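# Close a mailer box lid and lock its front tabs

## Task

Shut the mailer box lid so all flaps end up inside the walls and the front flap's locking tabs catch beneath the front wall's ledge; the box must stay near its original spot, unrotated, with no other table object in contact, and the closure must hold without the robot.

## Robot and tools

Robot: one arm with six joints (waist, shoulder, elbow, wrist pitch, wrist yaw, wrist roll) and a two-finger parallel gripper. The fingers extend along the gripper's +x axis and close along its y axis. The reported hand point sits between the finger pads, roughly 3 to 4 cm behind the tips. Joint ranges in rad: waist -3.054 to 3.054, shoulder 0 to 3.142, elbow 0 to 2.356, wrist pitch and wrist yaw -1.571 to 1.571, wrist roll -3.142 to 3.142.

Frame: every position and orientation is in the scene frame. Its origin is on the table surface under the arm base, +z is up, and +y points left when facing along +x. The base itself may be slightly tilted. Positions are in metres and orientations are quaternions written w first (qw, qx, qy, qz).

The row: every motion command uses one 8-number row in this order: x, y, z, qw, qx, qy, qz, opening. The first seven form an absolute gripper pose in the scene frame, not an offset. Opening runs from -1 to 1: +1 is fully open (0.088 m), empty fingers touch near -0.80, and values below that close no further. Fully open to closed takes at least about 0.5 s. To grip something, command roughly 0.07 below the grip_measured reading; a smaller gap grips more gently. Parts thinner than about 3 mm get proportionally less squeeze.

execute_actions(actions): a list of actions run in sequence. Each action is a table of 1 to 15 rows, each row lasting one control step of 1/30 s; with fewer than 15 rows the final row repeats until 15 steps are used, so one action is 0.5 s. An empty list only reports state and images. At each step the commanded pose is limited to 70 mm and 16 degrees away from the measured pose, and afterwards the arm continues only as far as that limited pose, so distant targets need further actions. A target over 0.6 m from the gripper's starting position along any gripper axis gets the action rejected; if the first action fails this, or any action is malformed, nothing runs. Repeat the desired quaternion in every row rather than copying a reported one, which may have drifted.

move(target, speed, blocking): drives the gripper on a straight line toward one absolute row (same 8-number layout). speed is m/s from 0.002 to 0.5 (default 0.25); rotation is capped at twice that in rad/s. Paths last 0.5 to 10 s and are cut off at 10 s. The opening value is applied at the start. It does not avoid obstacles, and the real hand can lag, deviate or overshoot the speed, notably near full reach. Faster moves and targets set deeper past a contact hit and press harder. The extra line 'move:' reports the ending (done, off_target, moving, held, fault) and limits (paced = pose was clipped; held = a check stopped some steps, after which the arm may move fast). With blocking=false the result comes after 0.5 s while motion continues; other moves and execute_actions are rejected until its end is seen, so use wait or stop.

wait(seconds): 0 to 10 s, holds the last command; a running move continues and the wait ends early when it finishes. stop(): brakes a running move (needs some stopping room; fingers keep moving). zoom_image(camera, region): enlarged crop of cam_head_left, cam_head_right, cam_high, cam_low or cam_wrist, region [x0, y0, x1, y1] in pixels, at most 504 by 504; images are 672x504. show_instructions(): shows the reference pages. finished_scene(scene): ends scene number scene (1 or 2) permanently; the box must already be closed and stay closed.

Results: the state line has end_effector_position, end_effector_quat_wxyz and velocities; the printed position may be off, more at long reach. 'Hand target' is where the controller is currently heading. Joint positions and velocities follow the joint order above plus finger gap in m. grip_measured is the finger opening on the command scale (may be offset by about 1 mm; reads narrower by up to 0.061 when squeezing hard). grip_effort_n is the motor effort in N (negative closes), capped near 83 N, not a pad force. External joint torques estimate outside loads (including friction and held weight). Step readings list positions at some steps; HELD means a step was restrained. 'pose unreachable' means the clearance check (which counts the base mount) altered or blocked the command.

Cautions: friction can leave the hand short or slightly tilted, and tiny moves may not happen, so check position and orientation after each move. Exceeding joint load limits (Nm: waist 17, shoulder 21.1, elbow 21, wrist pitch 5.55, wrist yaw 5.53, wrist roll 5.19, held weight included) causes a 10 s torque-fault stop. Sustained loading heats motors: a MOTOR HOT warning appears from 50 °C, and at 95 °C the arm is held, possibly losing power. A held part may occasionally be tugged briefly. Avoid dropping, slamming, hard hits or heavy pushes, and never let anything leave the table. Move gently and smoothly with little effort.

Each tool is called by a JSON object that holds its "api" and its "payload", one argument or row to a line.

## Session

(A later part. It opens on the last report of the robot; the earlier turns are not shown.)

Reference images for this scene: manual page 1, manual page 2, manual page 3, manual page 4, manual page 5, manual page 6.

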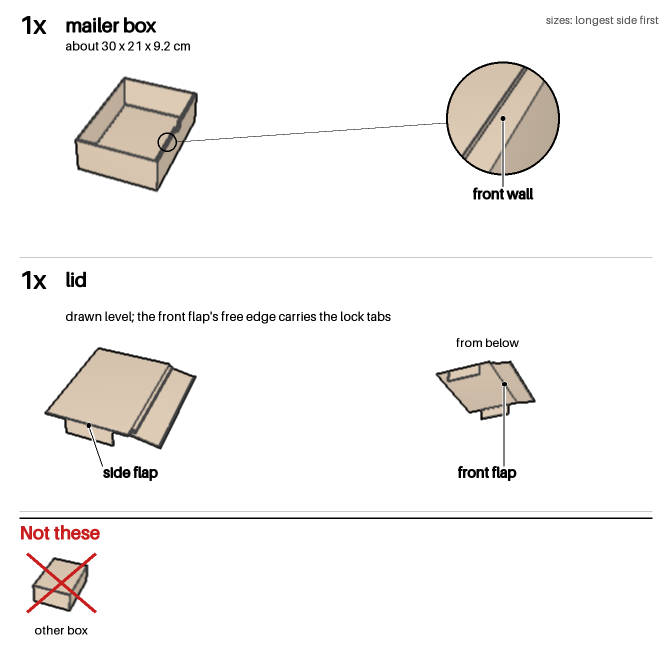

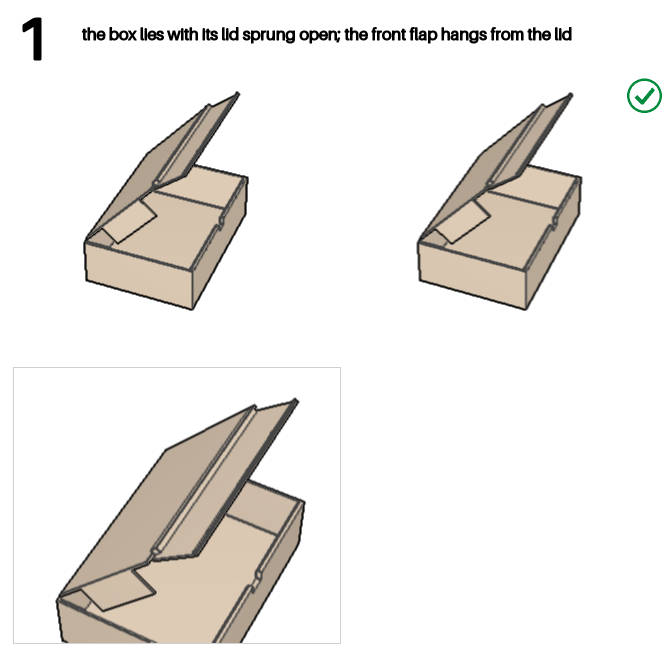

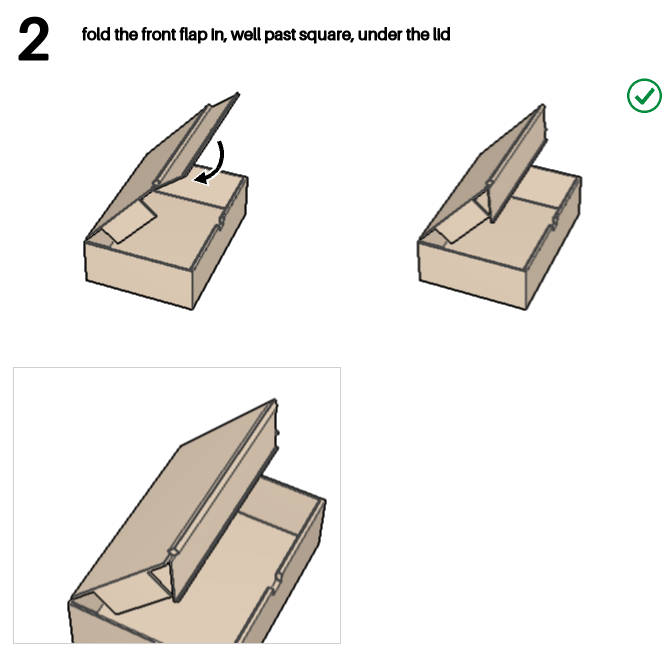

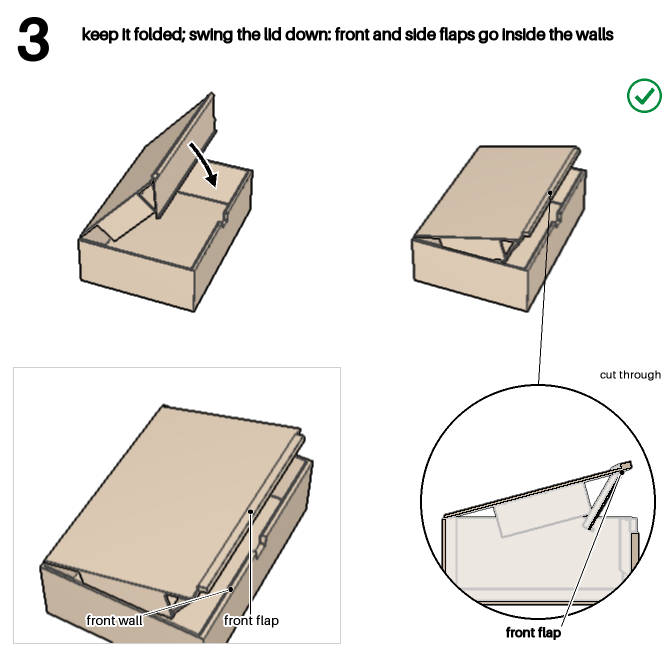

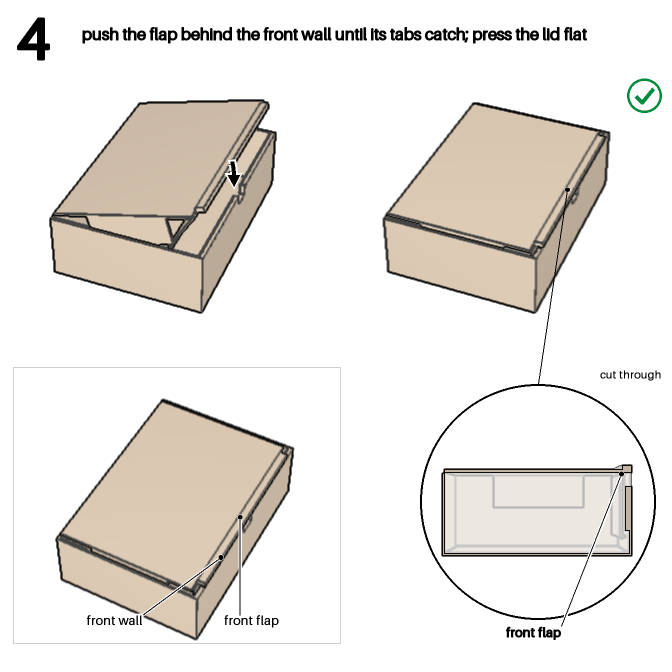

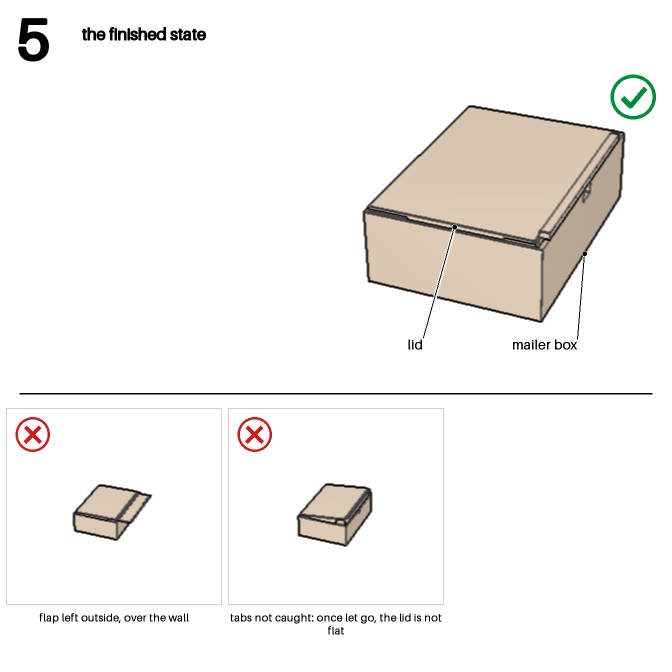

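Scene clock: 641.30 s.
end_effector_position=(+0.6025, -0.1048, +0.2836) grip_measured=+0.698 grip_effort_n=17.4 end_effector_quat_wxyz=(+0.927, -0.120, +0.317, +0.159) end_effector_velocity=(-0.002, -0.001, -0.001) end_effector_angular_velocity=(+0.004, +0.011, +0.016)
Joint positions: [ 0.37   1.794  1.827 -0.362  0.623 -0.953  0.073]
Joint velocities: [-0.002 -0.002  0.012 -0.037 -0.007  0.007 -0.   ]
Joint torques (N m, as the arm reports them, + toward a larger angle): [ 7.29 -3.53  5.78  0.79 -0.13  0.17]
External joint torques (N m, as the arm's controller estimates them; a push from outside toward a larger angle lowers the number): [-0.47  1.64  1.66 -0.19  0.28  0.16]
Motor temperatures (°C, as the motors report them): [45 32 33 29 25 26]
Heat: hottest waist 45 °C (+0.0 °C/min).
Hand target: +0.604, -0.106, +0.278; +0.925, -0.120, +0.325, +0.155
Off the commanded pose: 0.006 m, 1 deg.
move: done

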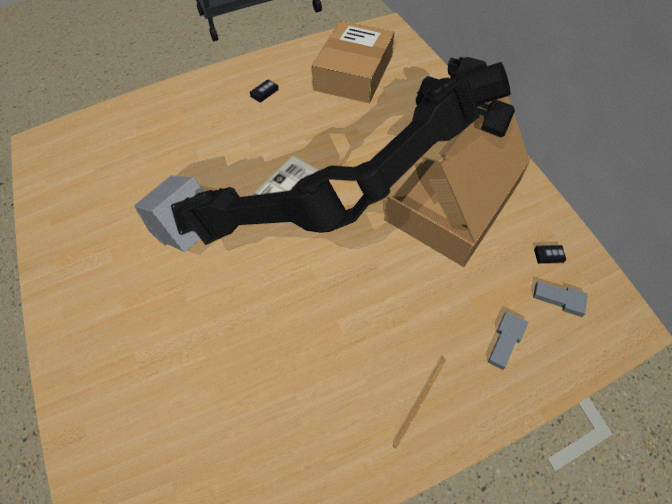

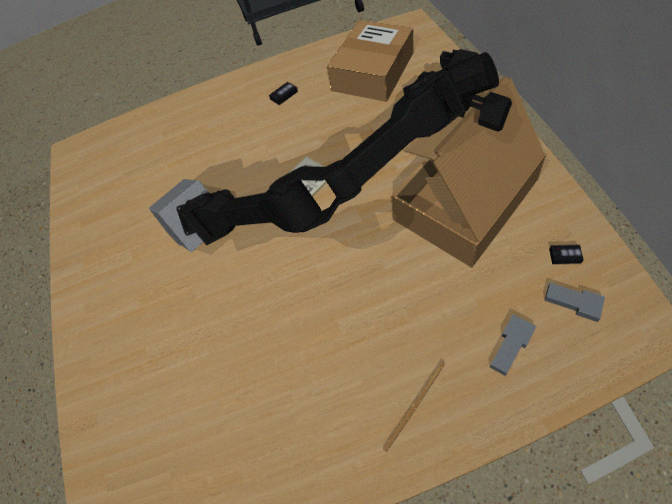

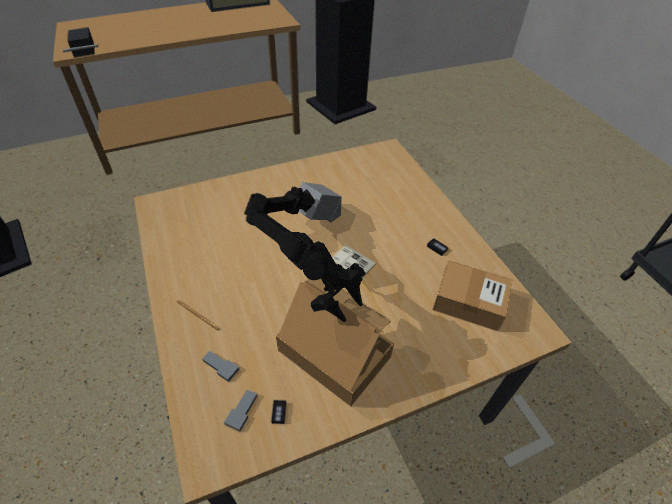

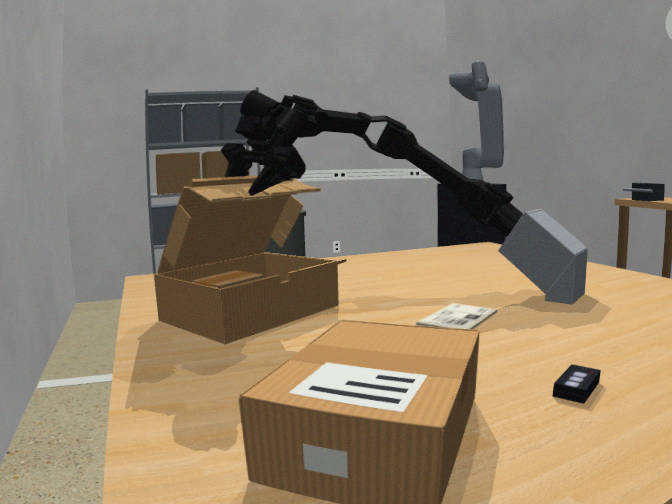

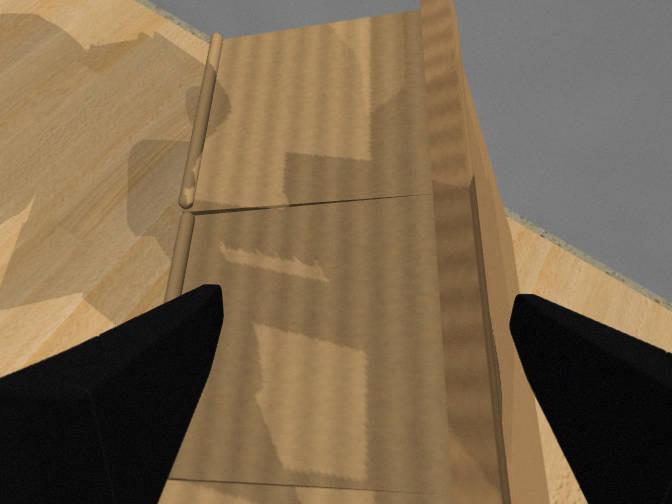

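{"api": "move", "payload": {
  "target": [0.602,-0.100,0.276,0.925,-0.12,0.325,0.155,0.45],
  "speed": 0.03
}}

{"api": "move", "payload": {
  "target": [0.602,-0.100,0.264,0.91,-0.27,0.30,0.10,0.4],
  "speed": 0.06
}}

Scene clock: 646.47 s.
end_effector_position=(+0.6024, -0.1025, +0.2822) grip_measured=+0.454 grip_effort_n=-11.9 end_effector_quat_wxyz=(+0.928, -0.118, +0.318, +0.156) end_effector_velocity=(-0.002, +0.007, -0.003) end_effector_angular_velocity=(-0.006, +0.004, +0.028)
Joint positions: [ 0.372  1.794  1.815 -0.347  0.628 -0.949  0.061]
Joint velocities: [ 0.002  0.002 -0.012 -0.007 -0.007 -0.007 -0.001]
Joint torques (N m, as the arm reports them, + toward a larger angle): [ 7.9  -3.8   3.89  1.19 -0.09  0.16]
External joint torques (N m, as the arm's controller estimates them; a push from outside toward a larger angle lowers the number): [ 0.02  1.16 -0.1   0.24  0.34  0.15]
Motor temperatures (°C, as the motors report them): [46 32 33 29 25 26]
Heat: hottest waist 46 °C (+1.0 °C/min).
Hand target: +0.602, -0.100, +0.276; +0.925, -0.120, +0.325, +0.155
Off the commanded pose: 0.007 m, 1 deg.
move: done

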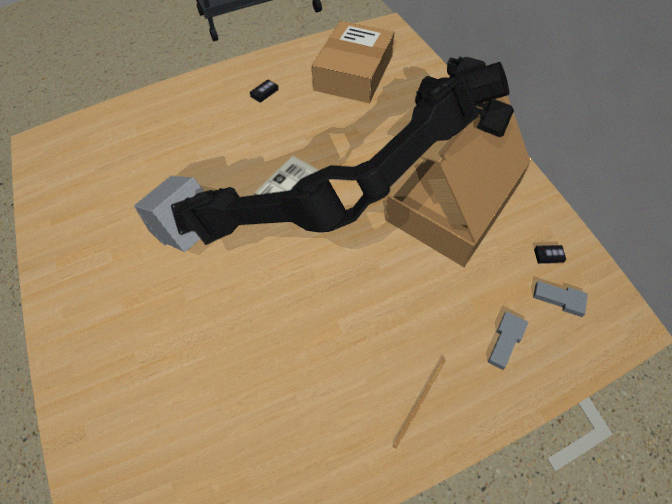

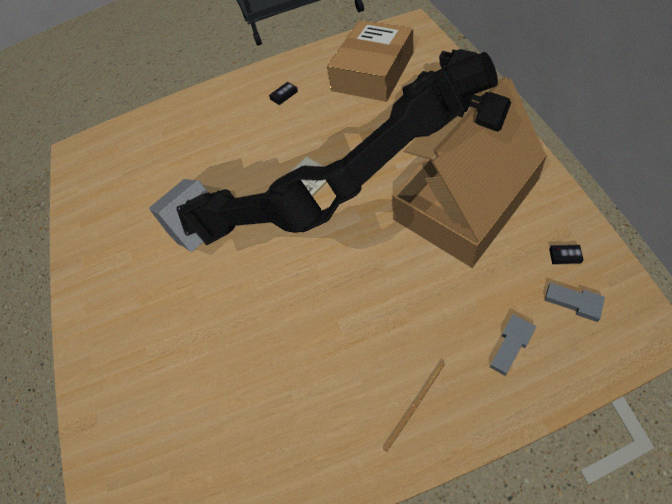

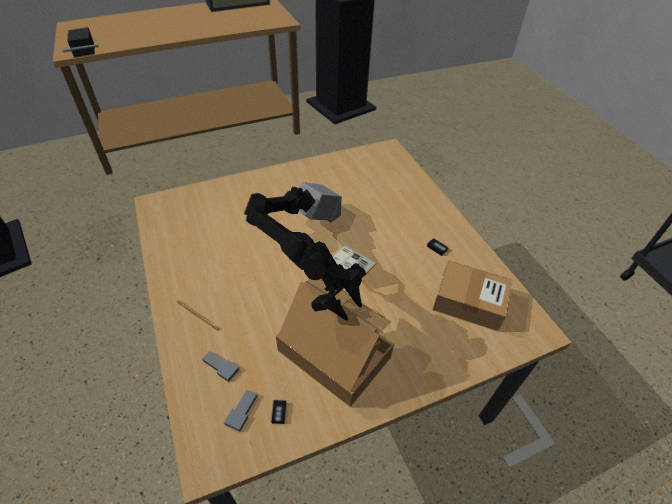

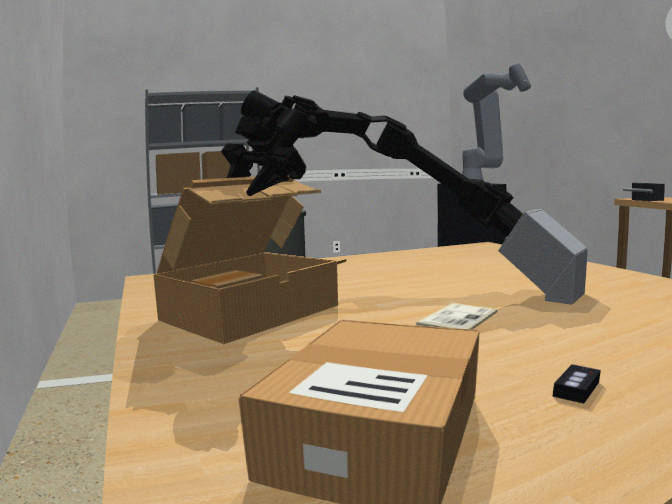

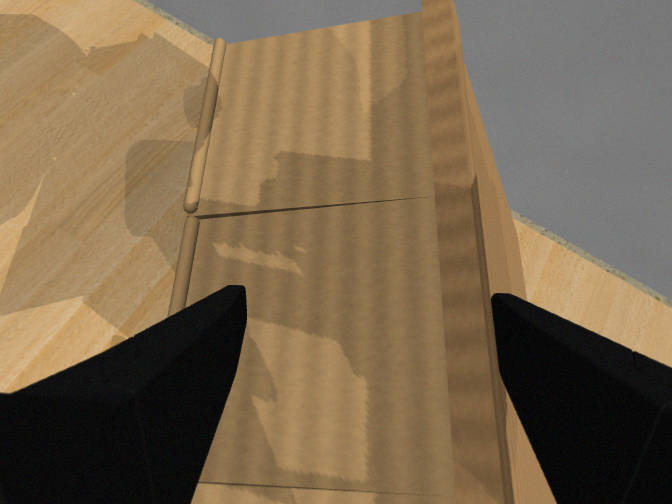

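Scene clock: 649.47 s.
end_effector_position=(+0.6037, -0.0955, +0.2670) grip_measured=+0.402 grip_effort_n=-11.4 end_effector_quat_wxyz=(+0.912, -0.267, +0.295, +0.104) end_effector_velocity=(+0.000, +0.000, -0.000) end_effector_angular_velocity=(-0.024, -0.011, +0.015)
Joint positions: [ 0.379  1.782  1.587  0.077  0.739 -1.335  0.059]
Joint velocities: [-0.002 -0.002 -0.012  0.022 -0.007 -0.037 -0.   ]
Joint torques (N m, as the arm reports them, + toward a larger angle): [ 7.81 -5.2   4.24  1.19 -0.15 -0.11]
External joint torques (N m, as the arm's controller estimates them; a push from outside toward a larger angle lowers the number): [-0.05 -0.13  0.05  0.21  0.26 -0.15]
Motor temperatures (°C, as the motors report them): [46 32 32 29 25 26]
Heat: hottest waist 46 °C (+1.0 °C/min).
Hand target: +0.602, -0.100, +0.264; +0.910, -0.270, +0.300, +0.100
Off the commanded pose: 0.006 m, 1 deg.
move: done

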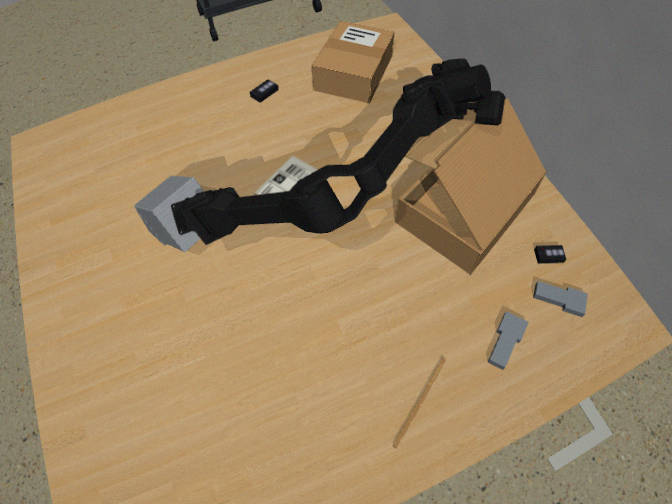

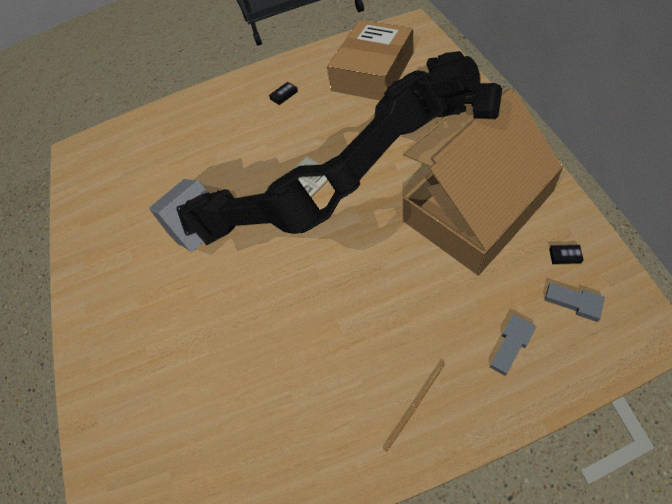

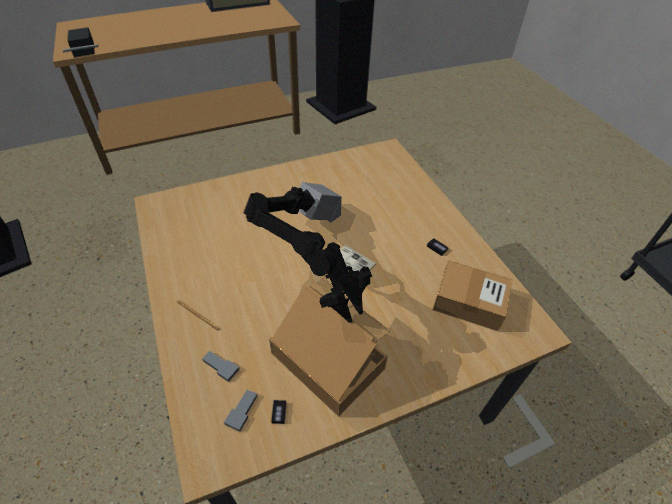

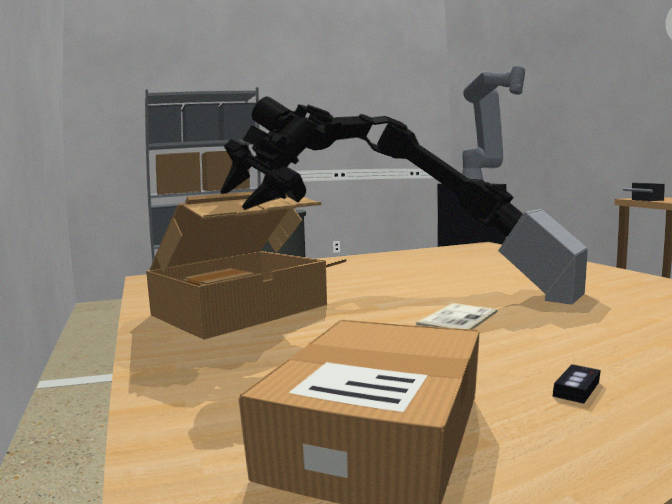

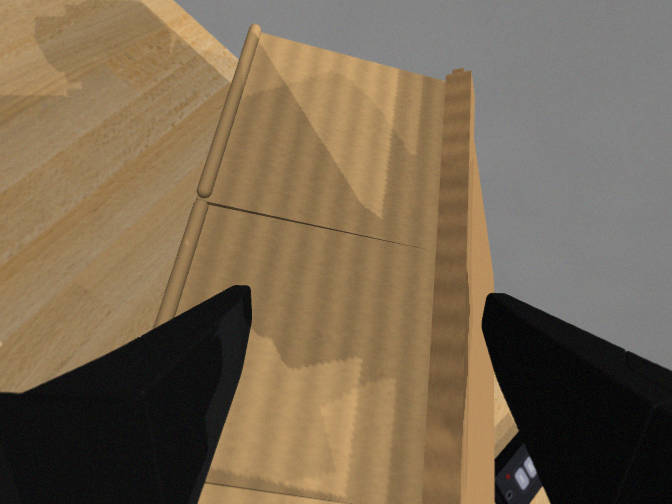

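{"api": "move", "payload": {
  "target": [0.606,-0.122,0.272,0.925,-0.16,0.33,0.10,0.1],
  "speed": 0.1
}}

{"api": "move", "payload": {
  "target": [0.606,-0.122,0.255,0.925,-0.16,0.33,0.10,0.1],
  "speed": 0.04
}}

Scene clock: 670.73 s.
end_effector_position=(+0.6050, -0.1190, +0.2726) grip_measured=+0.102 grip_effort_n=-10.5 end_effector_quat_wxyz=(+0.924, -0.164, +0.329, +0.102) end_effector_velocity=(-0.002, +0.001, -0.002) end_effector_angular_velocity=(+0.002, +0.012, +0.020)
Joint positions: [ 0.361  1.782  1.746 -0.186  0.728 -1.064  0.044]
Joint velocities: [-0.002 -0.002  0.007 -0.037 -0.007  0.007  0.   ]
Joint torques (N m, as the arm reports them, + toward a larger angle): [ 7.73 -4.43  5.66  0.76 -0.55  0.2 ]
External joint torques (N m, as the arm's controller estimates them; a push from outside toward a larger angle lowers the number): [ 0.    0.65  1.54 -0.21 -0.17  0.18]
Motor temperatures (°C, as the motors report them): [47 33 32 30 25 26]
Heat: hottest waist 47 °C (+2.0 °C/min).
Hand target: +0.606, -0.122, +0.272; +0.925, -0.160, +0.330, +0.100
Off the commanded pose: 0.003 m, 0 deg.
move: done

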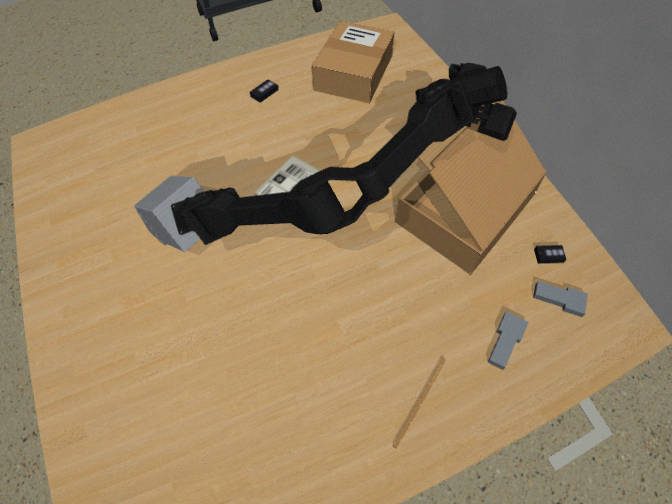

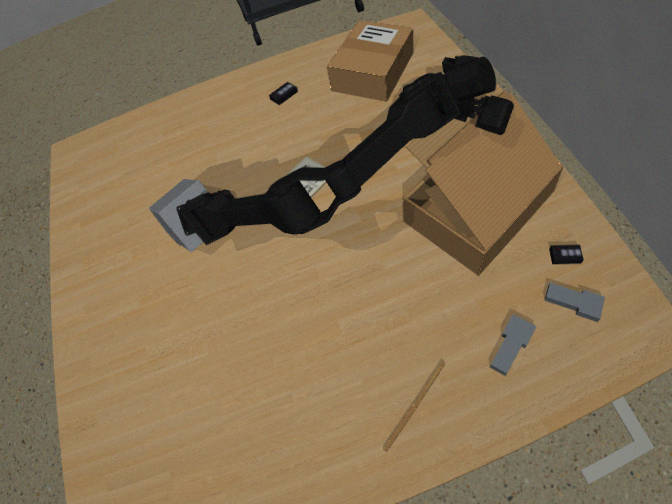

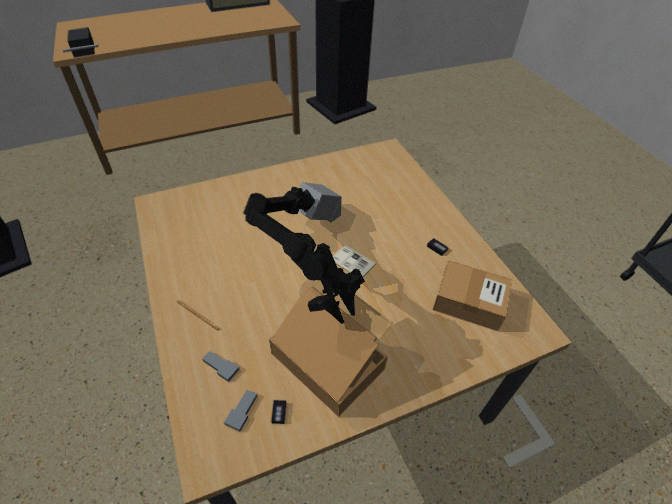

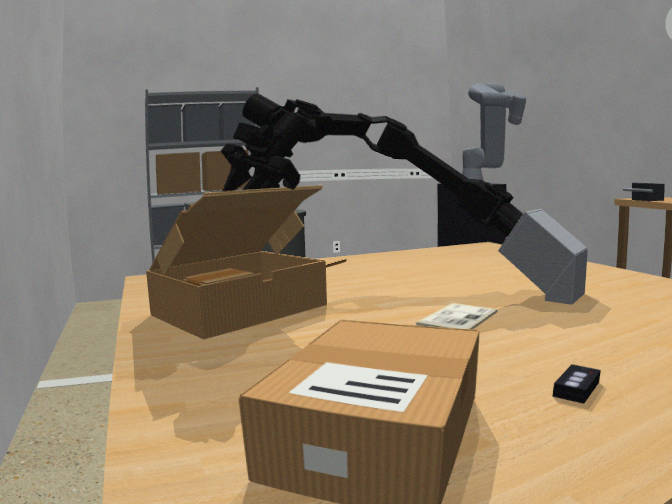

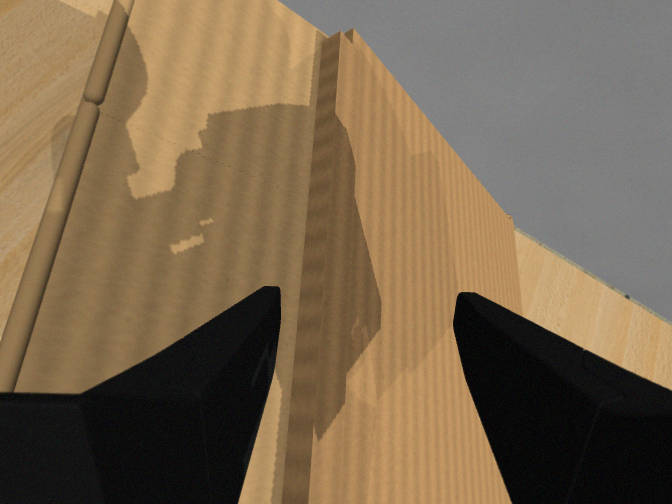

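Scene clock: 671.50 s.
end_effector_position=(+0.6070, -0.1188, +0.2587) grip_measured=+0.102 grip_effort_n=-10.9 end_effector_quat_wxyz=(+0.926, -0.159, +0.328, +0.102) end_effector_velocity=(+0.001, +0.001, -0.002) end_effector_angular_velocity=(+0.004, -0.011, +0.011)
Joint positions: [ 0.329  1.782  1.715 -0.148  0.692 -1.064  0.044]
Joint velocities: [-0.007 -0.002 -0.007  0.007 -0.022 -0.007 -0.   ]
Joint torques (N m, as the arm reports them, + toward a larger angle): [ 7.45 -5.33  3.99  1.18 -0.49 -0.08]
External joint torques (N m, as the arm's controller estimates them; a push from outside toward a larger angle lowers the number): [-0.31  0.02 -0.16  0.21 -0.1  -0.1 ]
Motor temperatures (°C, as the motors report them): [47 33 32 30 25 26]
Heat: hottest waist 47 °C (+2.0 °C/min).
Hand target: +0.606, -0.122, +0.255; +0.925, -0.160, +0.330, +0.100
Off the commanded pose: 0.005 m, 0 deg.
move: done

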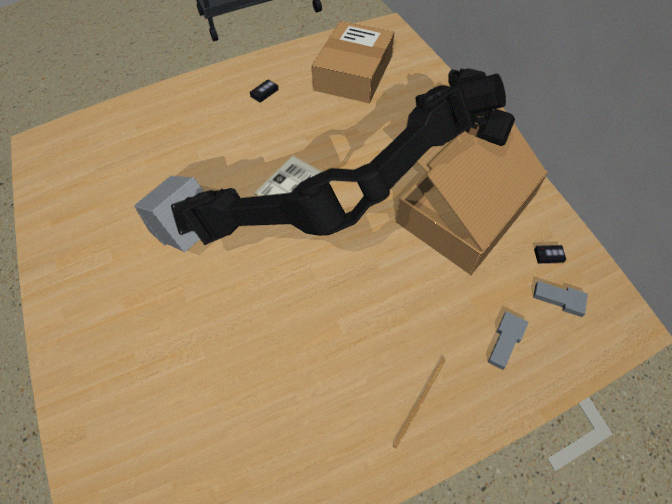

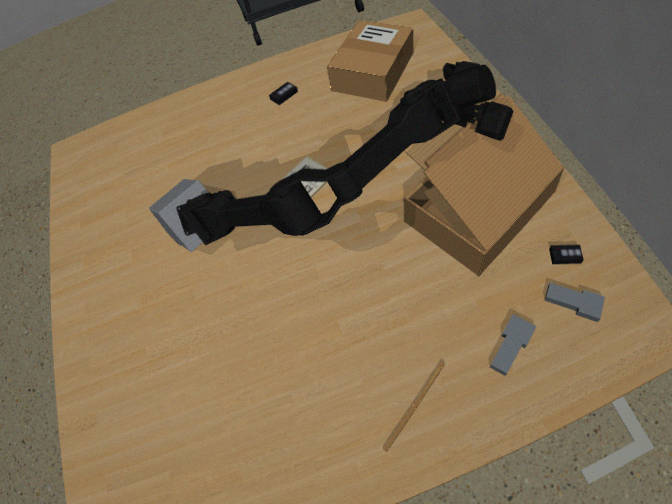

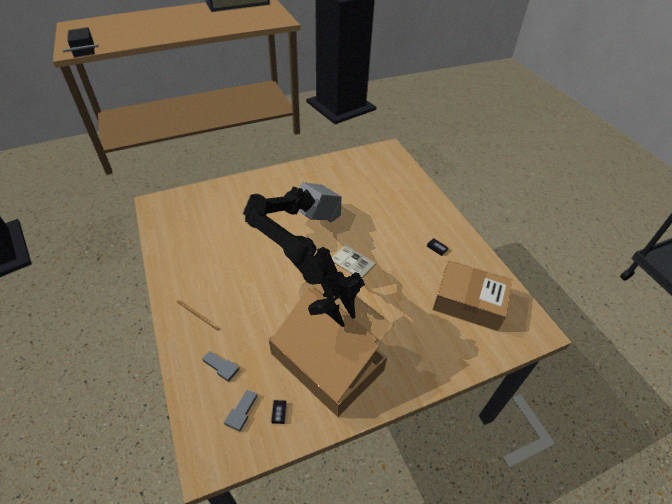

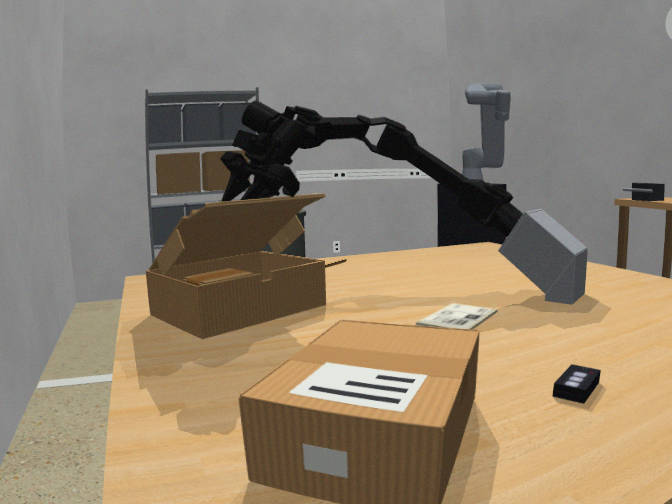

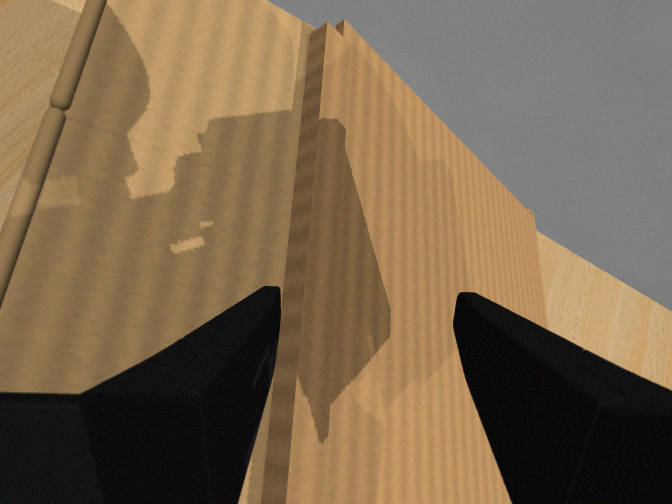

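{"api": "move", "payload": {
  "target": [0.40,-0.13,0.30,0.915,-0.134,0.368,0.10,0.6]
}}

{"api": "move", "payload": {
  "target": [0.39,-0.115,0.14,0.915,-0.134,0.368,0.10,0.6]
}}

Scene clock: 679.90 s.
end_effector_position=(+0.4024, -0.1307, +0.3020) grip_measured=+0.598 grip_effort_n=17.9 end_effector_quat_wxyz=(+0.916, -0.132, +0.365, +0.100) end_effector_velocity=(-0.005, -0.001, -0.002) end_effector_angular_velocity=(-0.018, +0.012, +0.002)
Joint positions: [ 0.691  1.14   1.093 -0.424  1.075 -0.737  0.068]
Joint velocities: [ 0.007 -0.007 -0.007 -0.022  0.022  0.007 -0.   ]
Joint torques (N m, as the arm reports them, + toward a larger angle): [ 3.84 -0.37  3.62  0.76 -0.03  0.2 ]
External joint torques (N m, as the arm's controller estimates them; a push from outside toward a larger angle lowers the number): [ 0.37 -0.36 -0.12 -0.18  0.2   0.18]
Motor temperatures (°C, as the motors report them): [47 34 32 30 25 26]
Heat: hottest waist 47 °C (+2.0 °C/min).
Hand target: +0.400, -0.130, +0.300; +0.915, -0.134, +0.368, +0.100
Off the commanded pose: 0.003 m, 0 deg.
move: done

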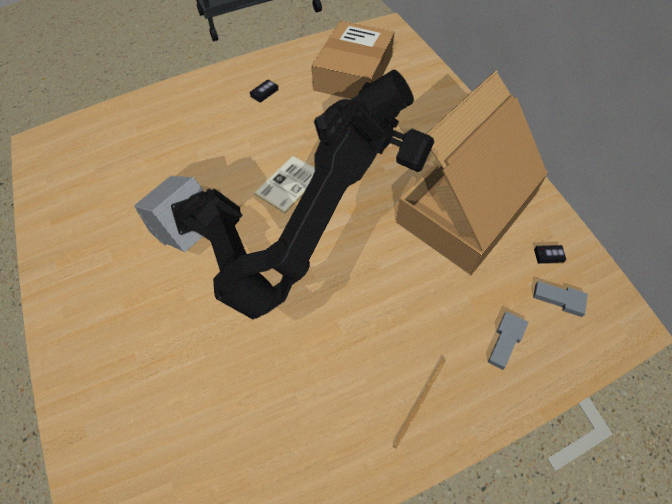

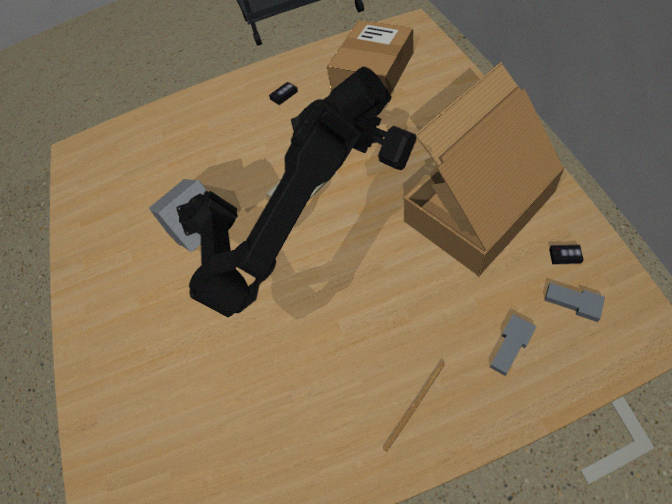

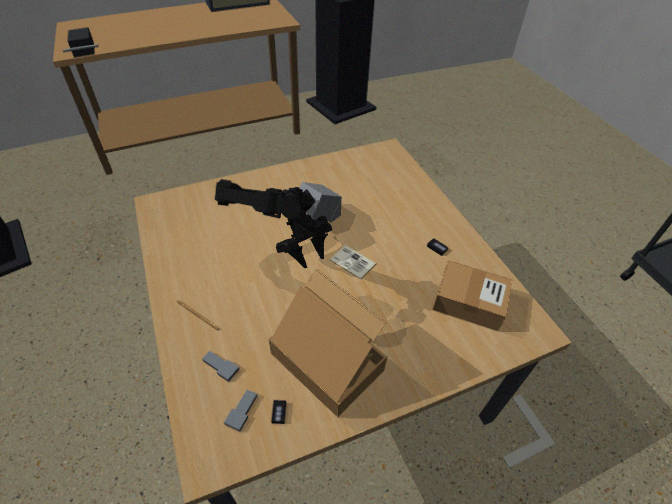

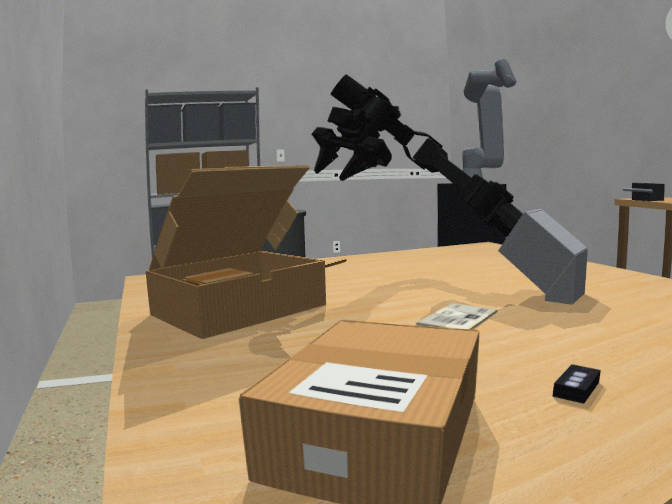

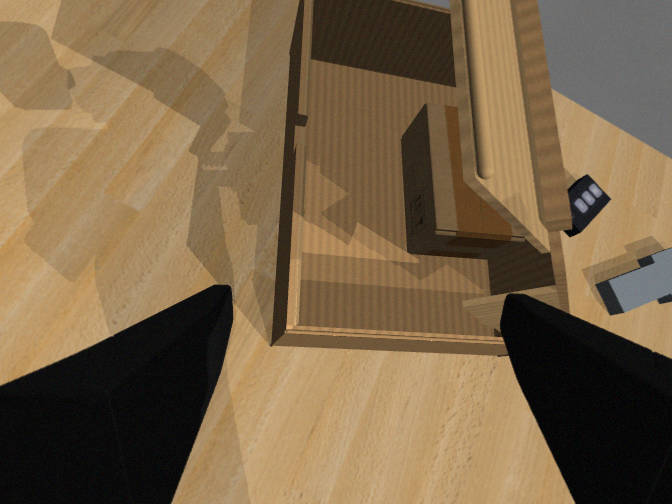

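Scene clock: 681.17 s.
end_effector_position=(+0.3912, -0.1186, +0.1441) grip_measured=+0.598 grip_effort_n=17.4 end_effector_quat_wxyz=(+0.916, -0.131, +0.367, +0.094) end_effector_velocity=(-0.002, +0.003, -0.008) end_effector_angular_velocity=(-0.001, +0.006, +0.009)
Joint positions: [ 0.124  1.093  0.592  0.251  0.547 -1.021  0.068]
Joint velocities: [-0.022  0.012 -0.017  0.022 -0.022 -0.007  0.   ]
Joint torques (N m, as the arm reports them, + toward a larger angle): [ 3.05 -2.    3.44  1.14 -0.59 -0.12]
External joint torques (N m, as the arm's controller estimates them; a push from outside toward a larger angle lowers the number): [-0.23  1.05 -0.32  0.21 -0.21 -0.14]
Motor temperatures (°C, as the motors report them): [47 33 32 30 25 26]
Heat: hottest waist 47 °C (+2.0 °C/min).
Hand target: +0.390, -0.115, +0.140; +0.915, -0.133, +0.368, +0.100
Off the commanded pose: 0.006 m, 1 deg.
move: done

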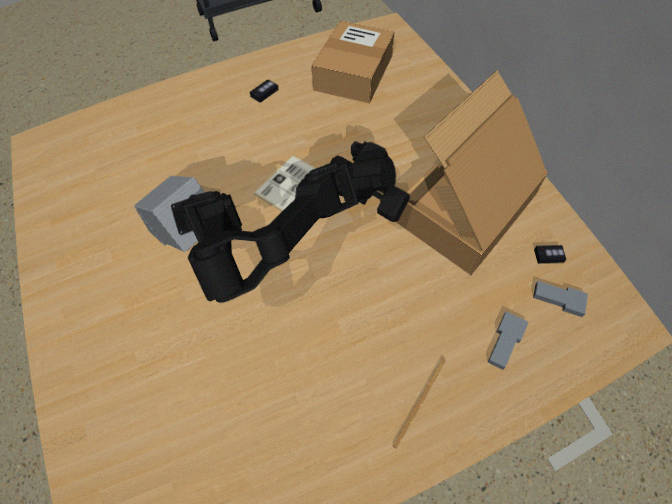

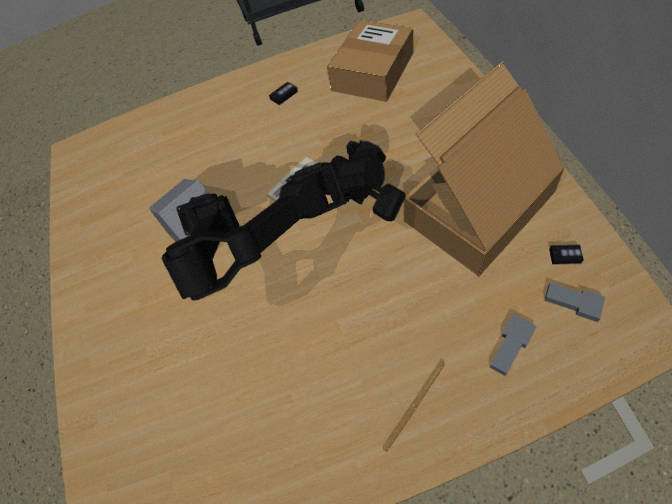

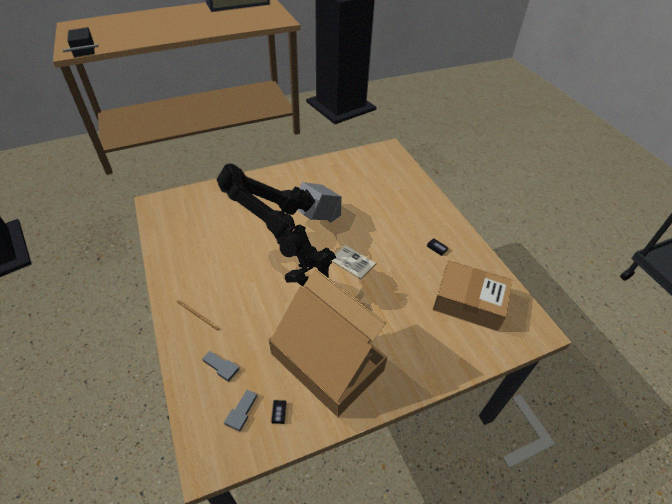

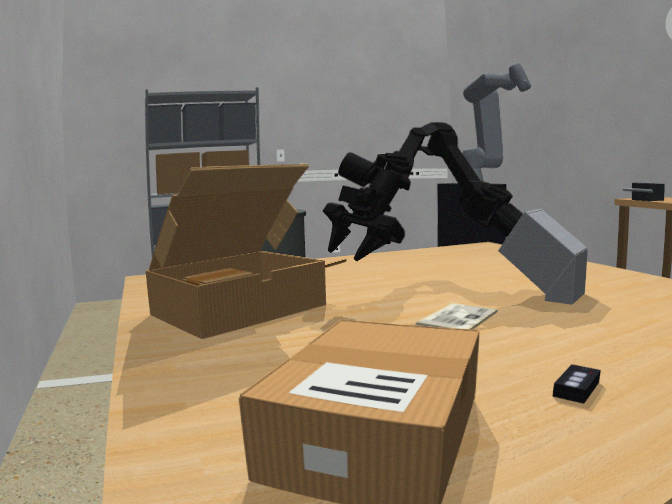

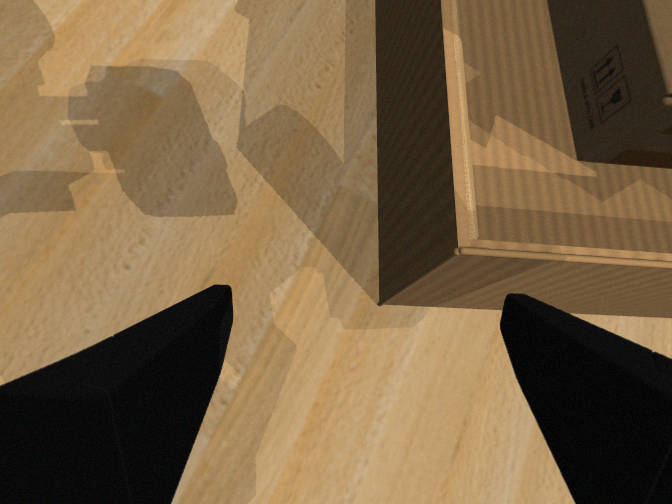

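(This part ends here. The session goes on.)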